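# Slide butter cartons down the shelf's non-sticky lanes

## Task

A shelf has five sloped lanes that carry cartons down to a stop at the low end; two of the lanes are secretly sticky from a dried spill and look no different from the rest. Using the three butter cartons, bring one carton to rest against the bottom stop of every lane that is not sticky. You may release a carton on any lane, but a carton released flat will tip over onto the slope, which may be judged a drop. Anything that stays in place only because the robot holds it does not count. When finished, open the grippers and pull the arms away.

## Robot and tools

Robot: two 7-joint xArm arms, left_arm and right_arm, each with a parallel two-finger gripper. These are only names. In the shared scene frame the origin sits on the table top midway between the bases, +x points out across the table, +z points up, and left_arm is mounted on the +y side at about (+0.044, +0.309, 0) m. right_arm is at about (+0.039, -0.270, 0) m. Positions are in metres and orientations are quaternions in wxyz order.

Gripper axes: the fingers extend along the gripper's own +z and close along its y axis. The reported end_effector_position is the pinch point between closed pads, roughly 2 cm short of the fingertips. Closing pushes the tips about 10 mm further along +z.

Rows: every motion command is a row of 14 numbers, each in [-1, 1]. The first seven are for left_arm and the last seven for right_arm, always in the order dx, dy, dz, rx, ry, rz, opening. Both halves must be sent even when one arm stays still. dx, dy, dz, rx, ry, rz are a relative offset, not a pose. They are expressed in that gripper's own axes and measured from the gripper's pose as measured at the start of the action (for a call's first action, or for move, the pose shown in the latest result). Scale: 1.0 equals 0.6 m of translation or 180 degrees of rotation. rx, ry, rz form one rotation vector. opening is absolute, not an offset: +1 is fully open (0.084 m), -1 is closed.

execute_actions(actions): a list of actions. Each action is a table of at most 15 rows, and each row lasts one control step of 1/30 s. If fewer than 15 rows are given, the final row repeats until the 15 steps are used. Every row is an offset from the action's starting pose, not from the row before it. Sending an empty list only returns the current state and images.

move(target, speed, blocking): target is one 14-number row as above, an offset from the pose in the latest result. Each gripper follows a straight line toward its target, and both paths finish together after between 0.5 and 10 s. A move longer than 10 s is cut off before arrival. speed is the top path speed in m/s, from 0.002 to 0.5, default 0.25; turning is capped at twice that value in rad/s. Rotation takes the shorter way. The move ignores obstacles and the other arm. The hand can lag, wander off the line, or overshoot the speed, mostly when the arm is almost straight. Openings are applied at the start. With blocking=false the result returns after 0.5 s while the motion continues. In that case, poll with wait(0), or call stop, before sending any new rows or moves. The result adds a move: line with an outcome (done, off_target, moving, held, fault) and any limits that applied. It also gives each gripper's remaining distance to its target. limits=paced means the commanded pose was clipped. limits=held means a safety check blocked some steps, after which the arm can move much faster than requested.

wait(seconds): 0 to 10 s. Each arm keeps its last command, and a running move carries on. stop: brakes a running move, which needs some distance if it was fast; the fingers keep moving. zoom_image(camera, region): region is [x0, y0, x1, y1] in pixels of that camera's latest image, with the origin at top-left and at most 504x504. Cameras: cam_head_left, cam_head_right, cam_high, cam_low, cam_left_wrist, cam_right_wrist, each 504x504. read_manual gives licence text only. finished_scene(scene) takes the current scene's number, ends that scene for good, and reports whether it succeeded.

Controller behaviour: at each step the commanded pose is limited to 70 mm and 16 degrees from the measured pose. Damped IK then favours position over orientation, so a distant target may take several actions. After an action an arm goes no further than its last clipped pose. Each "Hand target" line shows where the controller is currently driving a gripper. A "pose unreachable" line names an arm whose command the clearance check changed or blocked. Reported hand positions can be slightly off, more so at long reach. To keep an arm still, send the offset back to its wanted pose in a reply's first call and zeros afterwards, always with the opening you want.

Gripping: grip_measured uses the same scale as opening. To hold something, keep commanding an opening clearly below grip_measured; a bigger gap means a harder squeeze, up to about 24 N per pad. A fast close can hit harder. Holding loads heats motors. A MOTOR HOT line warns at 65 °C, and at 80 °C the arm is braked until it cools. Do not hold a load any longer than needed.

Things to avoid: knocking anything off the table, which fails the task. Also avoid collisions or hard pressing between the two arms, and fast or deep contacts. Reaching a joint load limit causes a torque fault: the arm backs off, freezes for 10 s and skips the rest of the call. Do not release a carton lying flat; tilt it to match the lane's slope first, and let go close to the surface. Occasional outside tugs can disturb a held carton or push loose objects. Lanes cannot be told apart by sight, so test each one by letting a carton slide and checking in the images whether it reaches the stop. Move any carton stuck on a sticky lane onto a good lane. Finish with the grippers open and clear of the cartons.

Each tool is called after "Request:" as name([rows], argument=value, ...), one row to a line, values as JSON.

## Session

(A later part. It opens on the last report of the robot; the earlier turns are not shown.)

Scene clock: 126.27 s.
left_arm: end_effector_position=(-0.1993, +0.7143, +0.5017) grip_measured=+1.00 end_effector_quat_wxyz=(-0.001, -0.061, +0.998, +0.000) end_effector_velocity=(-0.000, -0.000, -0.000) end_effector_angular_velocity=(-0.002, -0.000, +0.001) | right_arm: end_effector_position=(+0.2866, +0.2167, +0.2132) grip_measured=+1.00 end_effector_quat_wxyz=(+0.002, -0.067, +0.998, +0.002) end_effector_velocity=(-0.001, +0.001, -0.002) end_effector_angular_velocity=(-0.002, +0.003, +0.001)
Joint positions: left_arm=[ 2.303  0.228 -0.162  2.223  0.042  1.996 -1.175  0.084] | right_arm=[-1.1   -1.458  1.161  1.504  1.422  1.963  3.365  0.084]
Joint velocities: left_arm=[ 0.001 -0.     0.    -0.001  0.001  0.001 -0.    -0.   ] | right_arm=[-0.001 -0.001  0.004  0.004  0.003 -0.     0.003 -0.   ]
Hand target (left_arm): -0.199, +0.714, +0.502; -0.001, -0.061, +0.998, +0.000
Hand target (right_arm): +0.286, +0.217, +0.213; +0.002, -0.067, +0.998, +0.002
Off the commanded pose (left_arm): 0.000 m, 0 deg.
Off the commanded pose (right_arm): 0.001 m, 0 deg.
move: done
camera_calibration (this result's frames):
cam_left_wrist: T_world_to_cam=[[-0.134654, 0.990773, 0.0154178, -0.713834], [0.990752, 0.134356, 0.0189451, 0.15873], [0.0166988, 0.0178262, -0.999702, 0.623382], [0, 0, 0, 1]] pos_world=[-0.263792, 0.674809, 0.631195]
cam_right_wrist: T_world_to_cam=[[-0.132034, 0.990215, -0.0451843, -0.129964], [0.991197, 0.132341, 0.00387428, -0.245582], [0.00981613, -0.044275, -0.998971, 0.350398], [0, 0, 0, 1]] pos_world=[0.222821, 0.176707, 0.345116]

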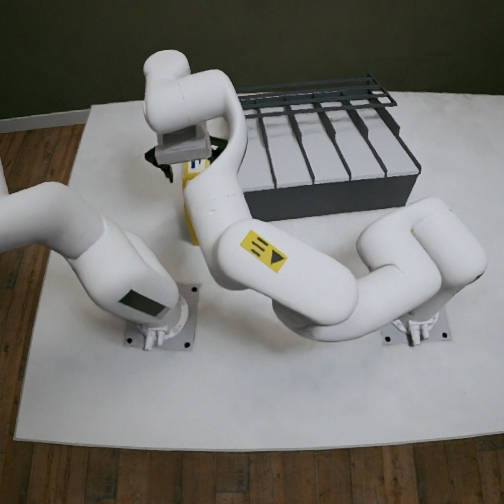

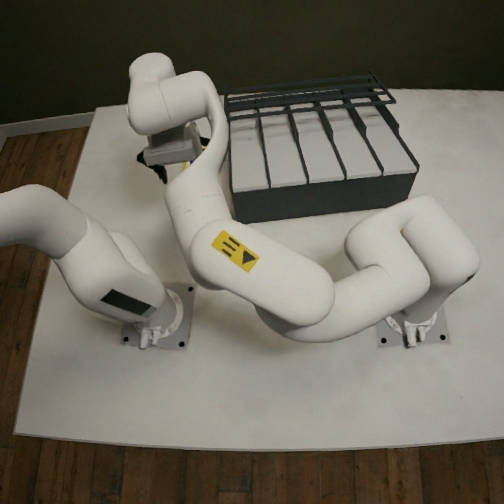

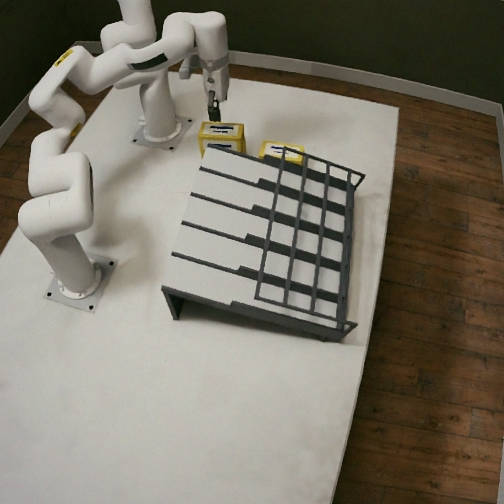

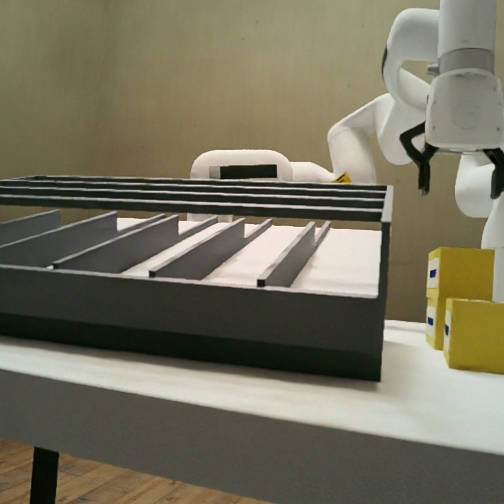

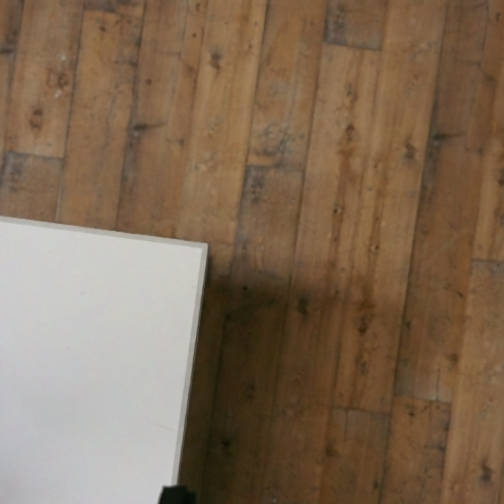

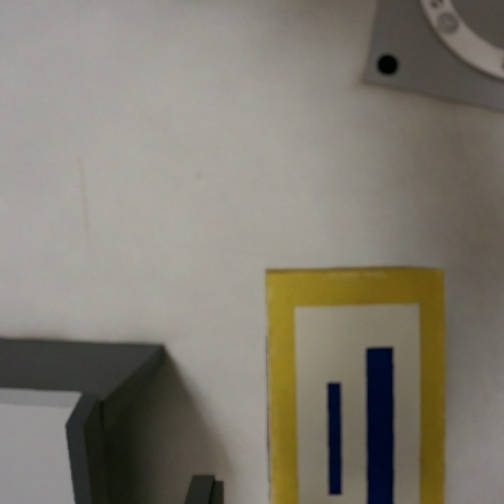

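Request:
move(target=[0,0,0,0,0,0,1,0,-0.008,0.162,0,0,0,1], speed=0.08)

Request:
move(target=[0,0,0,0,0,0,1,0,0,0,0,0,0,0])

Request:
move(target=[0,0,0,0,0,0,1,0,0,-0.22,0,0,0,0], speed=0.12)

Scene clock: 141.40 s.
left_arm: end_effector_position=(-0.1993, +0.7143, +0.5017) grip_measured=+1.00 end_effector_quat_wxyz=(-0.001, -0.061, +0.998, +0.000) end_effector_velocity=(+0.000, +0.000, +0.000) end_effector_angular_velocity=(+0.001, +0.000, -0.000) | right_arm: end_effector_position=(+0.2878, +0.2121, +0.1166) grip_measured=+1.00 end_effector_quat_wxyz=(+0.003, -0.067, +0.998, +0.002) end_effector_velocity=(+0.001, -0.000, -0.002) end_effector_angular_velocity=(-0.000, +0.001, -0.001)
Joint positions: left_arm=[ 2.303  0.228 -0.162  2.223  0.042  1.996 -1.175  0.084] | right_arm=[-1.026 -1.605  1.293  1.349  1.545  1.843  3.339  0.084]
Joint velocities: left_arm=[-0.     0.     0.     0.001 -0.001 -0.     0.    -0.   ] | right_arm=[-0.001 -0.002  0.003 -0.001  0.003 -0.002 -0.     0.   ]
Hand target (left_arm): -0.199, +0.714, +0.502; -0.001, -0.061, +0.998, +0.000
Hand target (right_arm): +0.288, +0.212, +0.116; +0.002, -0.067, +0.998, +0.002
Off the commanded pose (left_arm): 0.000 m, 0 deg.
Off the commanded pose (right_arm): 0.001 m, 0 deg.
move: done
camera_calibration (this result's frames):
cam_left_wrist: T_world_to_cam=[[-0.134654, 0.990773, 0.0154178, -0.713834], [0.990752, 0.134356, 0.018945, 0.15873], [0.0166987, 0.0178262, -0.999702, 0.623382], [0, 0, 0, 1]] pos_world=[-0.263792, 0.674809, 0.631195]
cam_right_wrist: T_world_to_cam=[[-0.131618, 0.990272, -0.0451378, -0.129815], [0.99124, 0.131978, 0.0050667, -0.245849], [0.0109746, -0.0440756, -0.998968, 0.253335], [0, 0, 0, 1]] pos_world=[0.223829, 0.172165, 0.248459]

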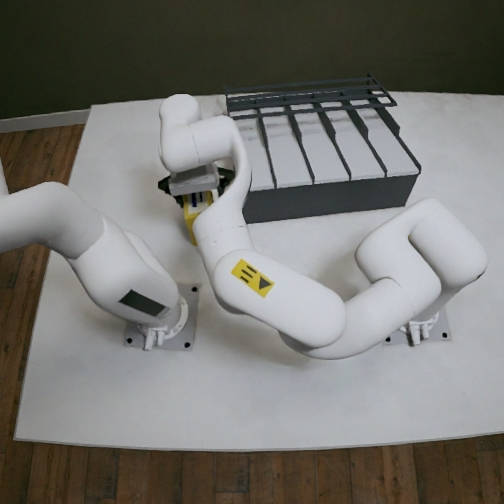

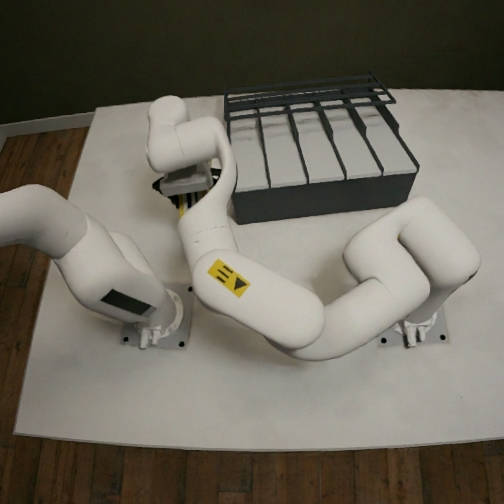

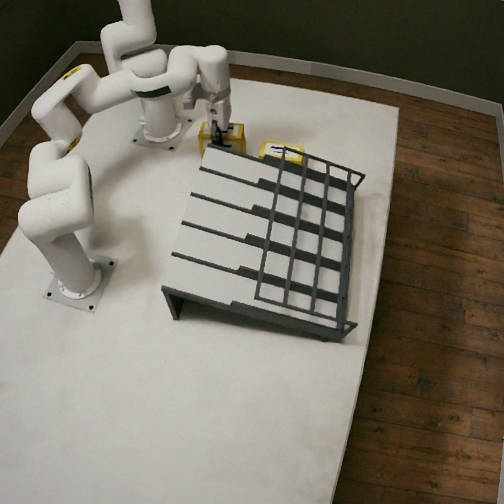

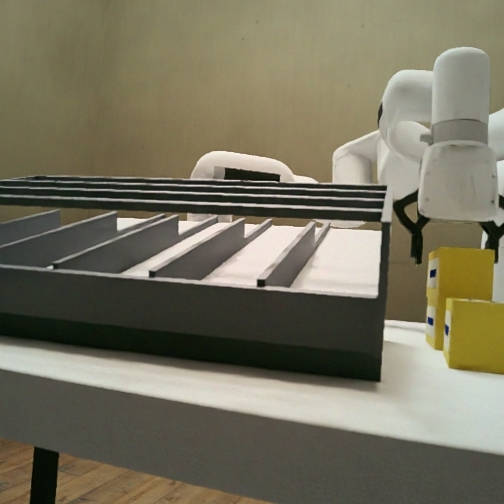

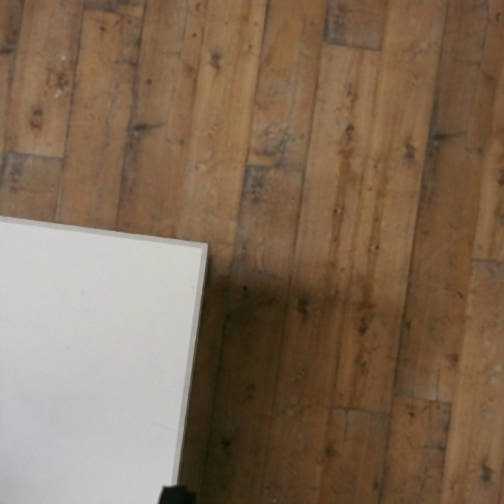

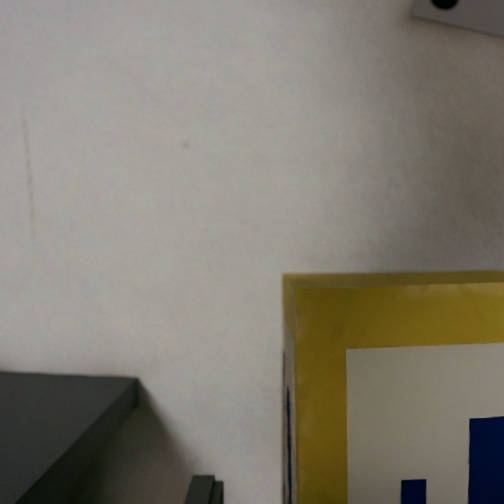

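Scene clock: 141.90 s.
left_arm: end_effector_position=(-0.1993, +0.7143, +0.5017) grip_measured=+1.00 end_effector_quat_wxyz=(-0.001, -0.061, +0.998, +0.000) end_effector_velocity=(-0.001, -0.000, +0.001) end_effector_angular_velocity=(+0.001, +0.002, +0.001) | right_arm: end_effector_position=(+0.2877, +0.2125, +0.1172) grip_measured=+0.47 end_effector_quat_wxyz=(+0.003, -0.067, +0.998, +0.003) end_effector_velocity=(+0.000, -0.001, +0.000) end_effector_angular_velocity=(-0.002, -0.001, -0.002)
Joint positions: left_arm=[ 2.303  0.228 -0.162  2.223  0.042  1.996 -1.175  0.084] | right_arm=[-1.026 -1.605  1.292  1.35   1.546  1.843  3.339  0.064]
Joint velocities: left_arm=[ 0.     0.    -0.     0.001  0.002 -0.    -0.    -0.   ] | right_arm=[-0.001 -0.001 -0.001  0.    -0.001  0.001  0.001  0.   ]
Hand target (left_arm): -0.199, +0.714, +0.502; -0.001, -0.061, +0.998, +0.000
Hand target (right_arm): +0.288, +0.212, +0.117; +0.003, -0.067, +0.998, +0.002
Off the commanded pose (left_arm): 0.000 m, 0 deg.
Off the commanded pose (right_arm): 0.001 m, 0 deg.
move: done
camera_calibration (this result's frames):
cam_left_wrist: T_world_to_cam=[[-0.134654, 0.990773, 0.0154178, -0.713834], [0.990752, 0.134356, 0.018945, 0.15873], [0.0166987, 0.0178262, -0.999702, 0.623382], [0, 0, 0, 1]] pos_world=[-0.263792, 0.674809, 0.631195]
cam_right_wrist: T_world_to_cam=[[-0.132315, 0.990227, -0.0440843, -0.130114], [0.991139, 0.132699, 0.00589716, -0.246008], [0.0116895, -0.0429134, -0.99901, 0.253521], [0, 0, 0, 1]] pos_world=[0.223649, 0.172367, 0.248985]

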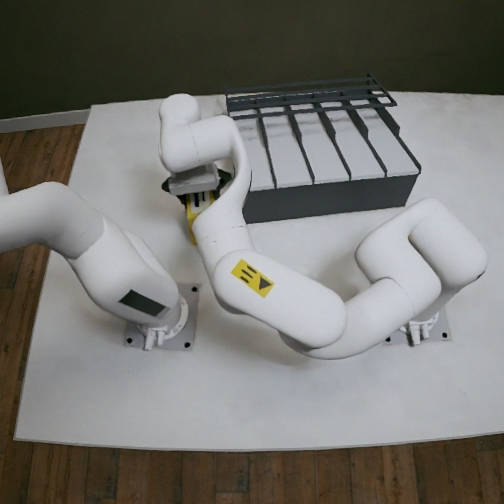

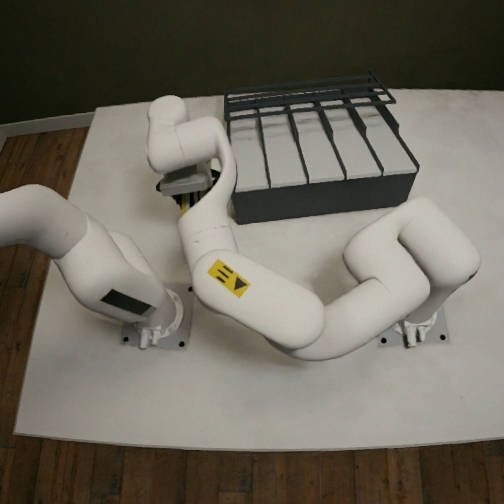

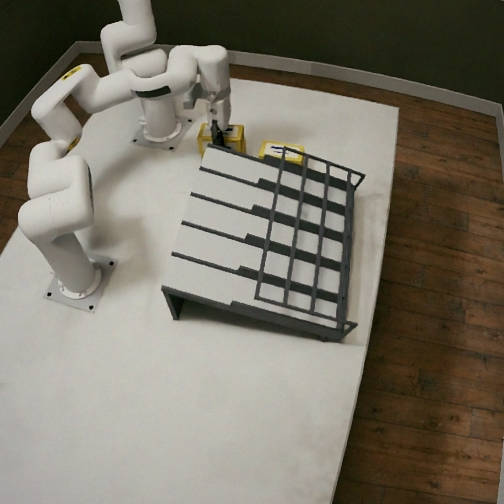

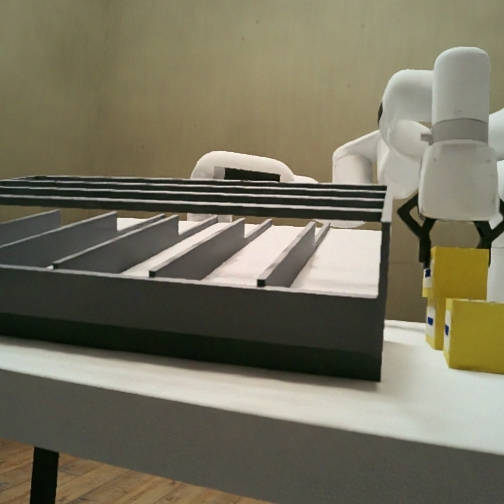

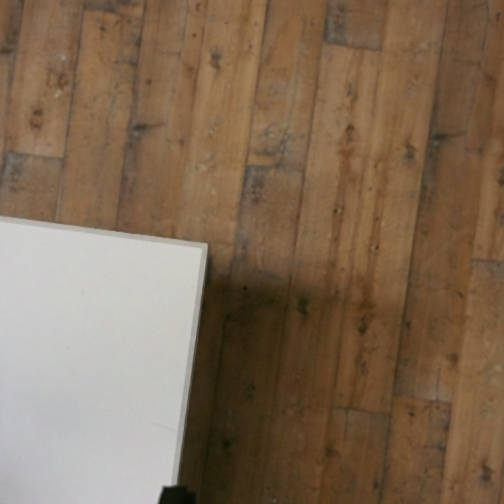

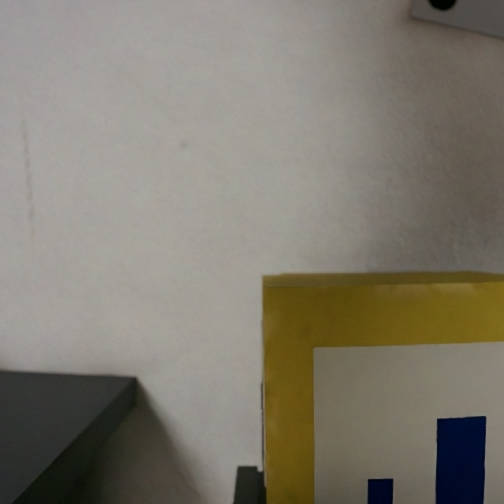

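Scene clock: 143.37 s.
left_arm: end_effector_position=(-0.1993, +0.7143, +0.5017) grip_measured=+1.00 end_effector_quat_wxyz=(-0.001, -0.061, +0.998, +0.000) end_effector_velocity=(-0.000, -0.000, -0.000) end_effector_angular_velocity=(-0.001, +0.000, +0.001) | right_arm: end_effector_position=(+0.2867, +0.2122, +0.2482) grip_measured=+0.47 end_effector_quat_wxyz=(+0.002, -0.067, +0.998, +0.002) end_effector_velocity=(-0.001, +0.001, +0.003) end_effector_angular_velocity=(+0.001, -0.002, +0.005)
Joint positions: left_arm=[ 2.303  0.228 -0.162  2.223  0.042  1.996 -1.175  0.084] | right_arm=[-1.124 -1.401  1.119  1.558  1.381  2.008  3.366  0.064]
Joint velocities: left_arm=[ 0.    -0.     0.    -0.     0.001  0.    -0.     0.   ] | right_arm=[ 0.     0.004 -0.005  0.007 -0.002  0.003 -0.     0.   ]
Hand target (left_arm): -0.199, +0.714, +0.502; -0.001, -0.061, +0.998, +0.000
Hand target (right_arm): +0.287, +0.212, +0.249; +0.003, -0.067, +0.998, +0.003
Off the commanded pose (left_arm): 0.000 m, 0 deg.
Off the commanded pose (right_arm): 0.001 m, 0 deg.
move: done
camera_calibration (this result's frames):
cam_left_wrist: T_world_to_cam=[[-0.134654, 0.990773, 0.0154178, -0.713834], [0.990752, 0.134356, 0.0189449, 0.15873], [0.0166987, 0.0178262, -0.999702, 0.623382], [0, 0, 0, 1]] pos_world=[-0.263792, 0.674809, 0.631195]
cam_right_wrist: T_world_to_cam=[[-0.133212, 0.990096, -0.0443168, -0.123768], [0.991037, 0.133523, 0.00412742, -0.245531], [0.0100038, -0.0433697, -0.999009, 0.384975], [0, 0, 0, 1]] pos_world=[0.222991, 0.172023, 0.380122]

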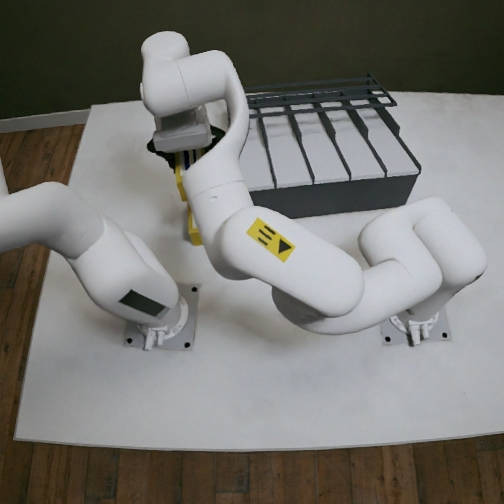

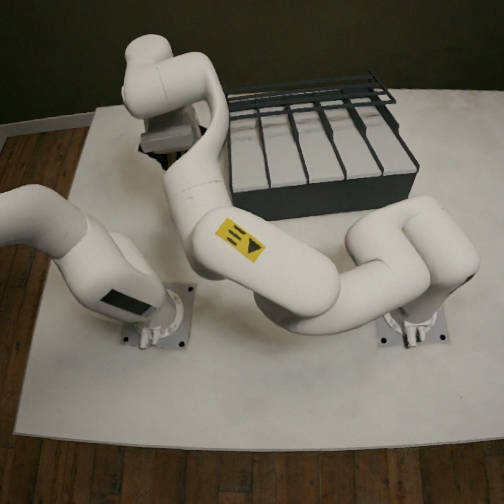

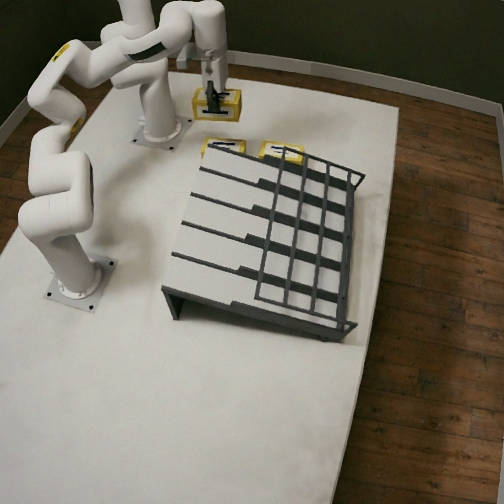

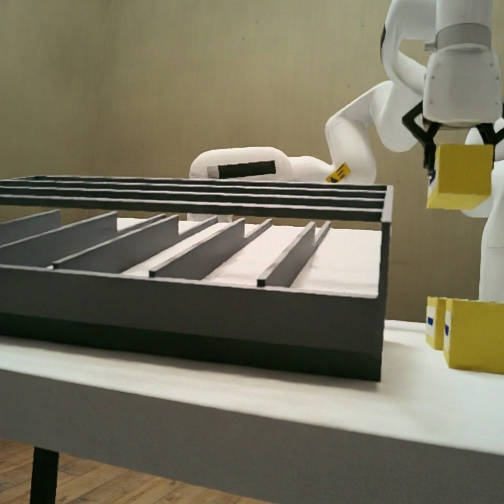

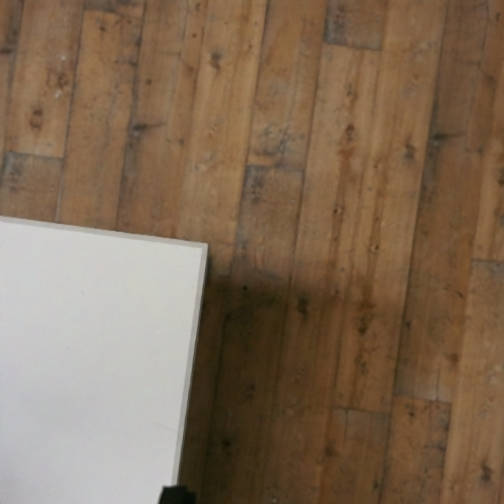

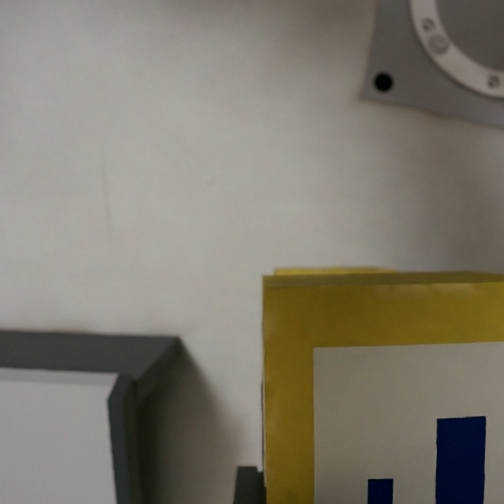

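Request:
move(target=[0,0,0,0,0,0,1,-0.109,-0.227,0.05,0,0.067,0,0], speed=0.12)

Scene clock: 166.87 s.
left_arm: end_effector_position=(-0.1993, +0.7143, +0.5017) grip_measured=+1.00 end_effector_quat_wxyz=(-0.001, -0.061, +0.998, +0.000) end_effector_velocity=(+0.000, +0.000, +0.000) end_effector_angular_velocity=(+0.001, -0.000, -0.000) | right_arm: end_effector_position=(+0.3699, +0.0871, +0.2176) grip_measured=+0.47 end_effector_quat_wxyz=(-0.103, -0.068, +0.992, -0.006) end_effector_velocity=(+0.000, -0.001, -0.001) end_effector_angular_velocity=(-0.001, +0.005, +0.002)
Joint positions: left_arm=[ 2.303  0.228 -0.162  2.223  0.042  1.996 -1.175  0.084] | right_arm=[-1.365 -1.336  1.218  1.46   1.258  2.089  3.007  0.064]
Joint velocities: left_arm=[ 0.     0.     0.     0.001 -0.001 -0.    -0.     0.   ] | right_arm=[-0.003 -0.001  0.002  0.    -0.001  0.003 -0.005 -0.   ]
Hand target (left_arm): -0.199, +0.714, +0.502; -0.001, -0.061, +0.998, +0.000
Hand target (right_arm): +0.370, +0.086, +0.217; -0.103, -0.067, +0.992, -0.006
Off the commanded pose (left_arm): 0.000 m, 0 deg.
Off the commanded pose (right_arm): 0.001 m, 0 deg.
move: done
camera_calibration (this result's frames):
cam_left_wrist: T_world_to_cam=[[-0.134654, 0.990773, 0.0154179, -0.713835], [0.990752, 0.134357, 0.0189449, 0.15873], [0.0166986, 0.0178264, -0.999702, 0.623382], [0, 0, 0, 1]] pos_world=[-0.263792, 0.674809, 0.631195]
cam_right_wrist: T_world_to_cam=[[-0.145223, 0.988369, -0.0451256, 0.0145299], [0.969583, 0.133084, -0.205419, -0.257513], [-0.197024, -0.0735844, -0.977633, 0.422657], [0, 0, 0, 1]] pos_world=[0.335064, 0.0510108, 0.360961]

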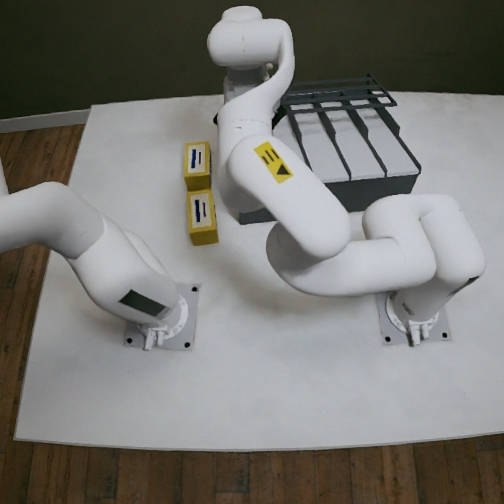

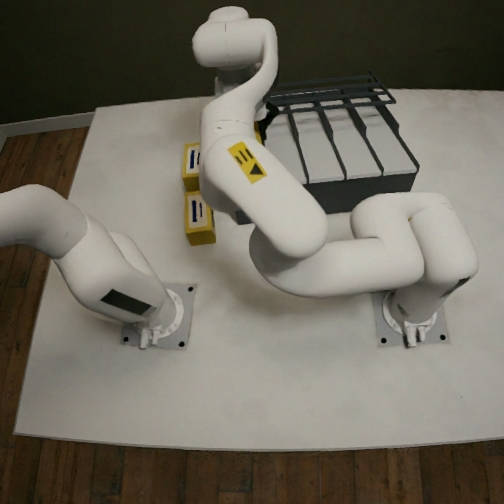

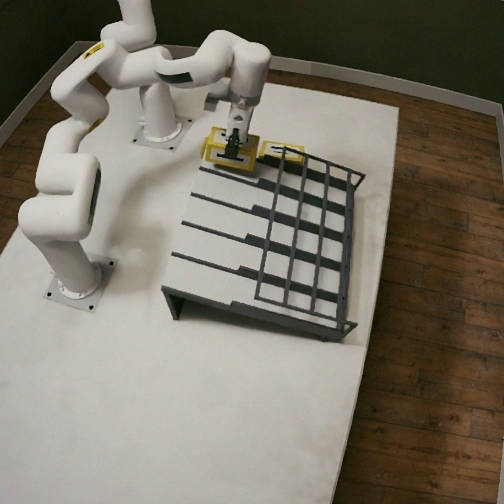

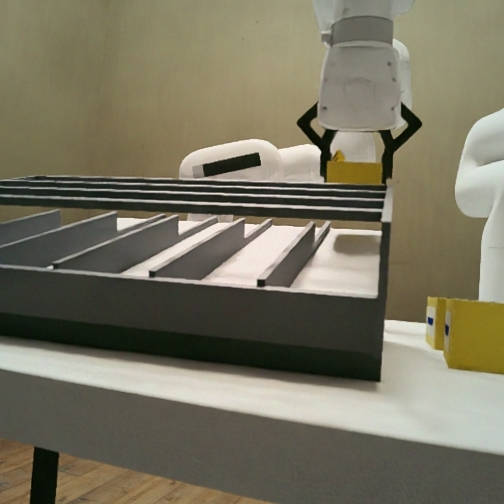

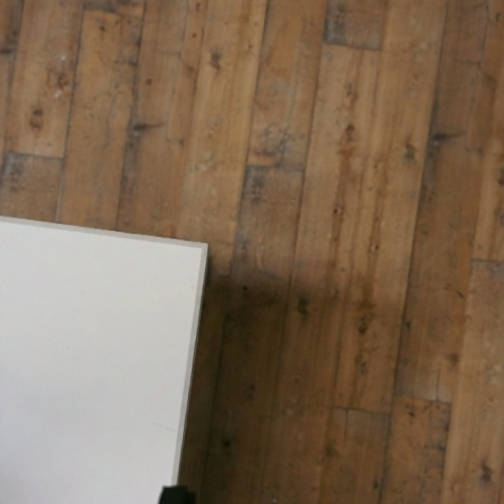

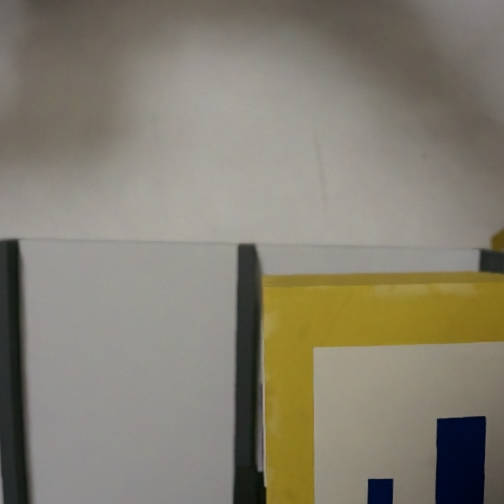

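Request:
move(target=[0,0,0,0,0,0,1,0,0,0.065,0,0,0,0], speed=0.03)

Request:
zoom_image(camera="cam_low", region=[250, 120, 450, 300])

Scene clock: 180.93 s.
left_arm: end_effector_position=(-0.1993, +0.7143, +0.5017) grip_measured=+1.00 end_effector_quat_wxyz=(-0.001, -0.061, +0.998, +0.000) end_effector_velocity=(+0.000, -0.000, +0.000) end_effector_angular_velocity=(-0.000, +0.000, -0.000) | right_arm: end_effector_position=(+0.3640, +0.0855, +0.1820) grip_measured=+0.47 end_effector_quat_wxyz=(-0.099, -0.067, +0.993, -0.005) end_effector_velocity=(-0.001, +0.000, -0.001) end_effector_angular_velocity=(+0.000, +0.002, +0.001)
Joint positions: left_arm=[ 2.303  0.228 -0.162  2.223  0.042  1.996 -1.175  0.084] | right_arm=[-1.314 -1.397  1.252  1.364  1.3    2.037  2.992  0.064]
Joint velocities: left_arm=[-0.     0.    -0.     0.     0.     0.001  0.     0.   ] | right_arm=[ 0.003 -0.     0.002 -0.003  0.    -0.    -0.     0.   ]
Hand target (left_arm): -0.199, +0.714, +0.502; -0.001, -0.061, +0.998, +0.000
Hand target (right_arm): +0.362, +0.086, +0.179; -0.103, -0.068, +0.992, -0.006
Off the commanded pose (left_arm): 0.000 m, 0 deg.
Off the commanded pose (right_arm): 0.003 m, 0 deg.
move: done
camera_calibration (this result's frames):
cam_left_wrist: T_world_to_cam=[[-0.134654, 0.990773, 0.0154179, -0.713834], [0.990752, 0.134357, 0.018945, 0.15873], [0.0166987, 0.0178263, -0.999702, 0.623382], [0, 0, 0, 1]] pos_world=[-0.263792, 0.674809, 0.631195]
cam_right_wrist: T_world_to_cam=[[-0.142894, 0.988743, -0.0443702, 0.0126194], [0.971472, 0.131542, -0.197331, -0.260967], [-0.189273, -0.0713018, -0.979332, 0.3839], [0, 0, 0, 1]] pos_world=[0.327988, 0.0492236, 0.325028]

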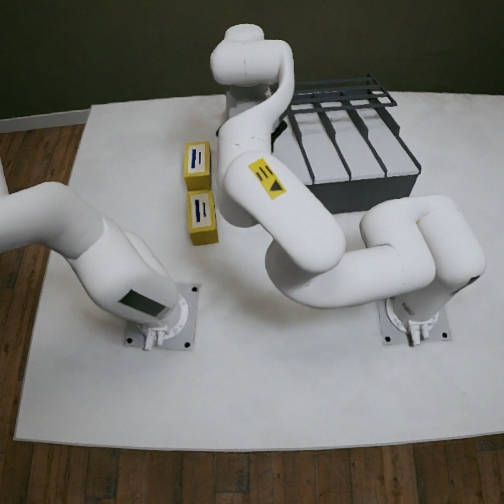

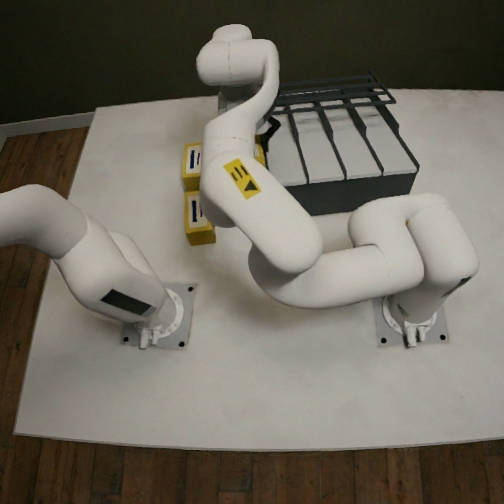

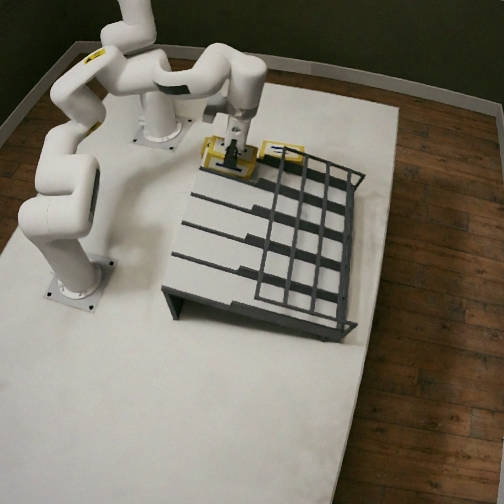

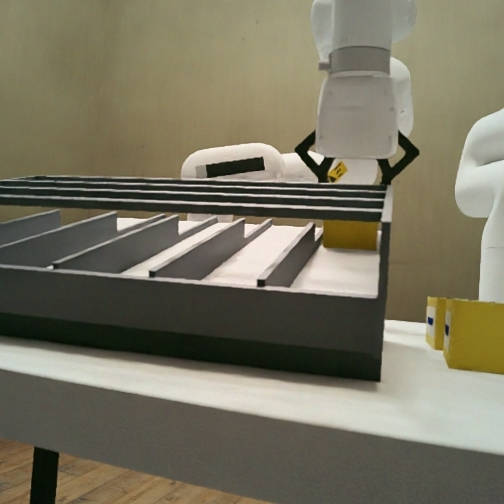

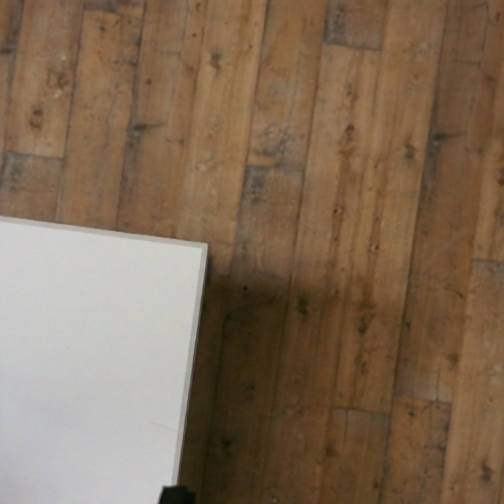

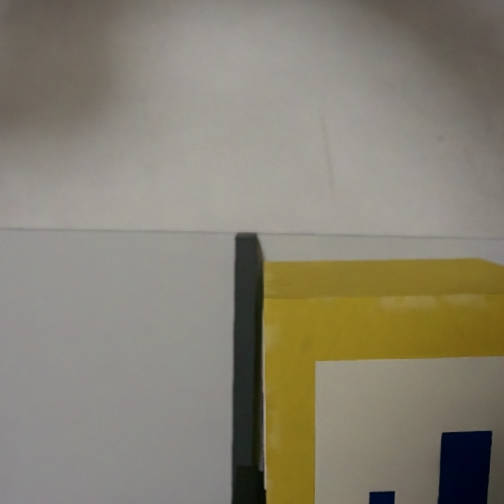

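Region (250, 120, 450, 300) of cam_low's 504x504 image, scaled by 2.520, with more detail than that image has; it fills the top 454 rows of this view, and the rest is white.

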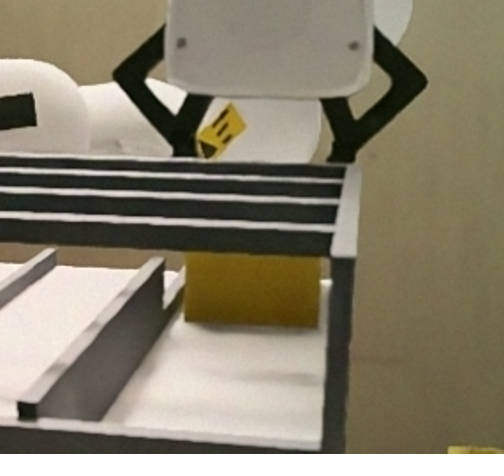

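Request:
move(target=[0,0,0,0,0,0,1,0,0,0,0,0,0,0.9])

Request:
move(target=[0,0,0,0,0,0,1,0,0,-0.13,0,0,0,1], speed=0.12)

Scene clock: 186.27 s.
left_arm: end_effector_position=(-0.1993, +0.7143, +0.5017) grip_measured=+1.00 end_effector_quat_wxyz=(-0.001, -0.061, +0.998, +0.000) end_effector_velocity=(+0.000, +0.000, -0.000) end_effector_angular_velocity=(+0.000, -0.000, -0.000) | right_arm: end_effector_position=(+0.3639, +0.0856, +0.1818) grip_measured=+0.90 end_effector_quat_wxyz=(-0.099, -0.067, +0.993, -0.005) end_effector_velocity=(+0.002, -0.001, +0.000) end_effector_angular_velocity=(-0.000, -0.002, -0.004)
Joint positions: left_arm=[ 2.303  0.228 -0.162  2.223  0.042  1.996 -1.175  0.084] | right_arm=[-1.314 -1.397  1.252  1.364  1.301  2.038  2.992  0.08 ]
Joint velocities: left_arm=[-0. -0. -0. -0. -0. -0.  0.  0.] | right_arm=[-0.004 -0.001 -0.001 -0.     0.    -0.001  0.     0.   ]
Hand target (left_arm): -0.199, +0.714, +0.502; -0.001, -0.061, +0.998, +0.000
Hand target (right_arm): +0.364, +0.086, +0.182; -0.099, -0.067, +0.993, -0.005
Off the commanded pose (left_arm): 0.000 m, 0 deg.
Off the commanded pose (right_arm): 0.000 m, 0 deg.
move: done
camera_calibration (this result's frames):
cam_left_wrist: T_world_to_cam=[[-0.134654, 0.990773, 0.0154179, -0.713835], [0.990752, 0.134356, 0.0189449, 0.15873], [0.0166986, 0.0178263, -0.999702, 0.623382], [0, 0, 0, 1]] pos_world=[-0.263792, 0.674809, 0.631195]
cam_right_wrist: T_world_to_cam=[[-0.143238, 0.98869, -0.0444379, 0.0126287], [0.971352, 0.131839, -0.197723, -0.260779], [-0.189629, -0.0714862, -0.97925, 0.383855], [0, 0, 0, 1]] pos_world=[0.327907, 0.0493353, 0.32489]

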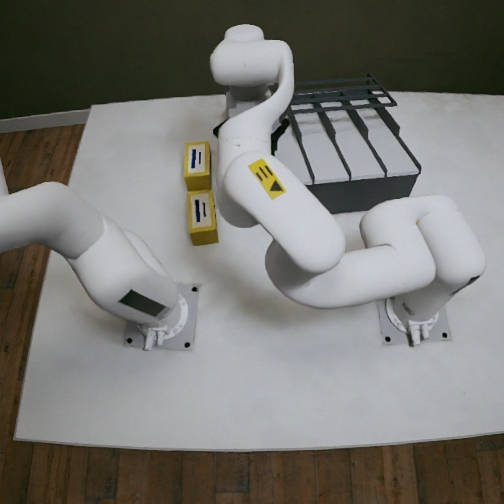

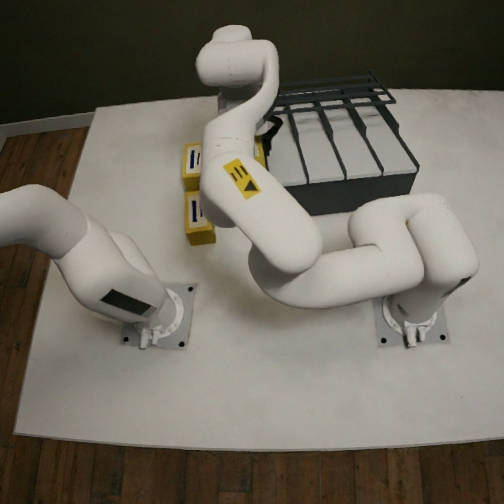

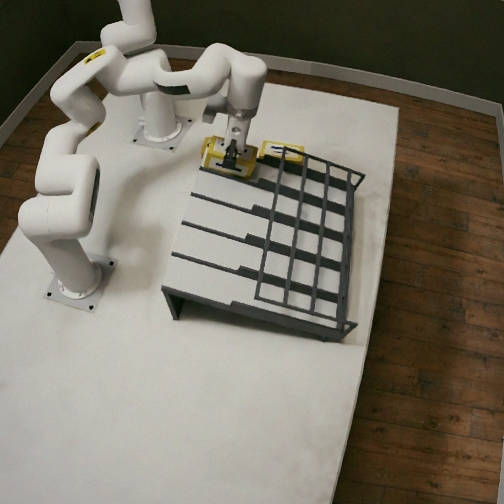

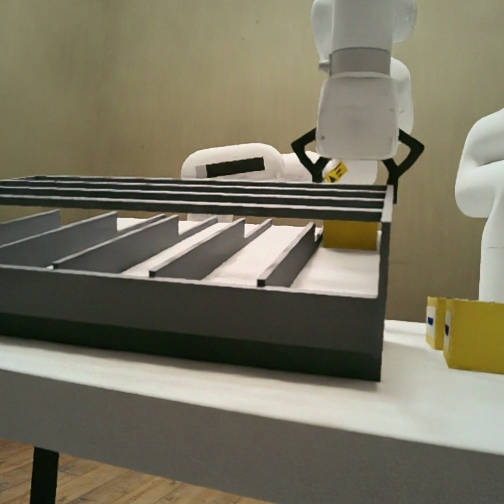

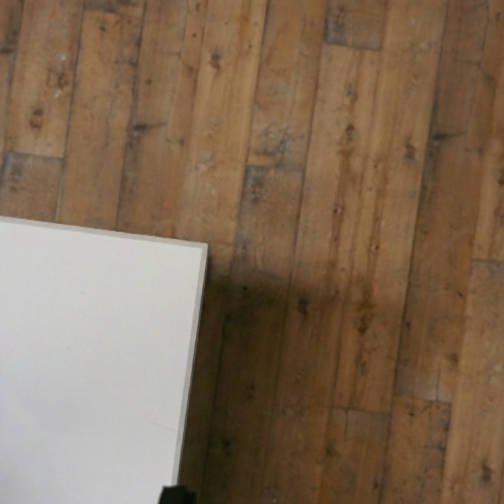

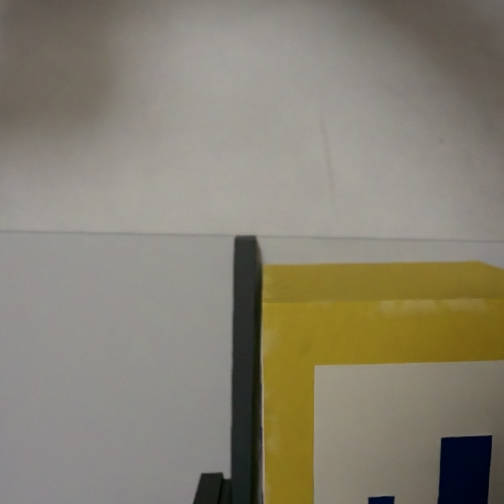

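Scene clock: 187.27 s.
left_arm: end_effector_position=(-0.1993, +0.7143, +0.5017) grip_measured=+1.00 end_effector_quat_wxyz=(-0.001, -0.061, +0.998, +0.000) end_effector_velocity=(-0.000, -0.000, +0.000) end_effector_angular_velocity=(-0.000, -0.000, +0.000) | right_arm: end_effector_position=(+0.3790, +0.0878, +0.2576) grip_measured=+1.00 end_effector_quat_wxyz=(-0.100, -0.068, +0.993, -0.005) end_effector_velocity=(+0.000, -0.000, +0.003) end_effector_angular_velocity=(-0.003, -0.001, -0.001)
Joint positions: left_arm=[ 2.303  0.228 -0.162  2.223  0.042  1.996 -1.175  0.084] | right_arm=[-1.424 -1.267  1.187  1.572  1.225  2.135  3.03   0.084]
Joint velocities: left_arm=[ 0. -0.  0.  0. -0.  0. -0.  0.] | right_arm=[-0.003  0.004 -0.003  0.008 -0.004  0.003  0.003  0.   ]
Hand target (left_arm): -0.199, +0.714, +0.502; -0.001, -0.061, +0.998, +0.000
Hand target (right_arm): +0.379, +0.088, +0.258; -0.099, -0.068, +0.993, -0.005
Off the commanded pose (left_arm): 0.000 m, 0 deg.
Off the commanded pose (right_arm): 0.001 m, 0 deg.
move: done
camera_calibration (this result's frames):
cam_left_wrist: T_world_to_cam=[[-0.134654, 0.990773, 0.015418, -0.713835], [0.990752, 0.134356, 0.018945, 0.15873], [0.0166987, 0.0178265, -0.999702, 0.623382], [0, 0, 0, 1]] pos_world=[-0.263792, 0.674809, 0.631195]
cam_right_wrist: T_world_to_cam=[[-0.144039, 0.988585, -0.0441945, 0.0162611], [0.971017, 0.132589, -0.198864, -0.260411], [-0.190734, -0.0715579, -0.97903, 0.461424], [0, 0, 0, 1]] pos_world=[0.343215, 0.0514708, 0.400681]

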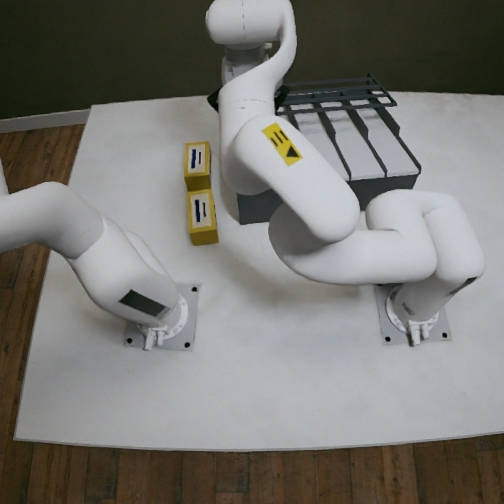

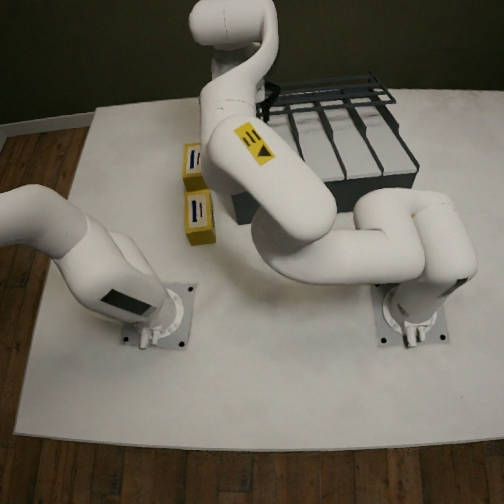

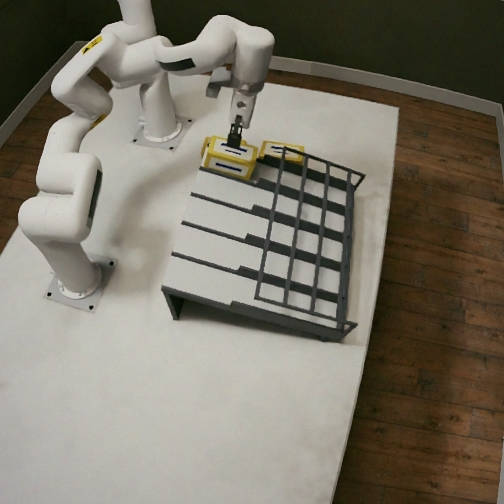

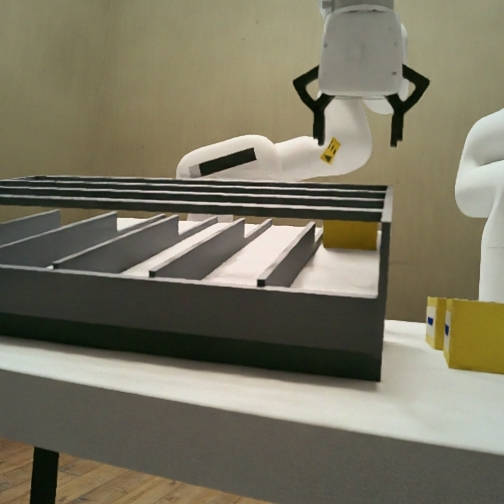

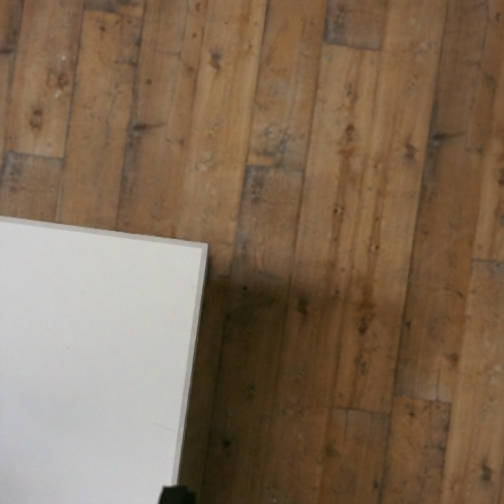

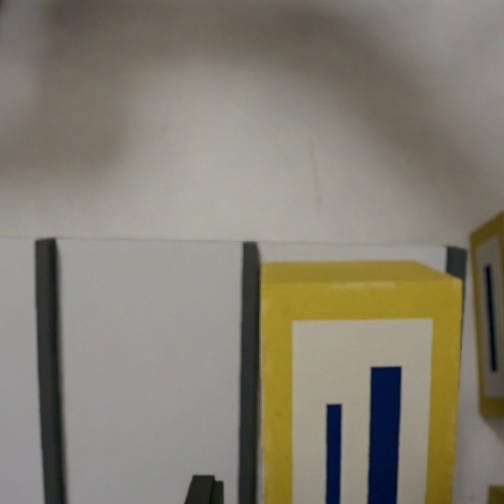

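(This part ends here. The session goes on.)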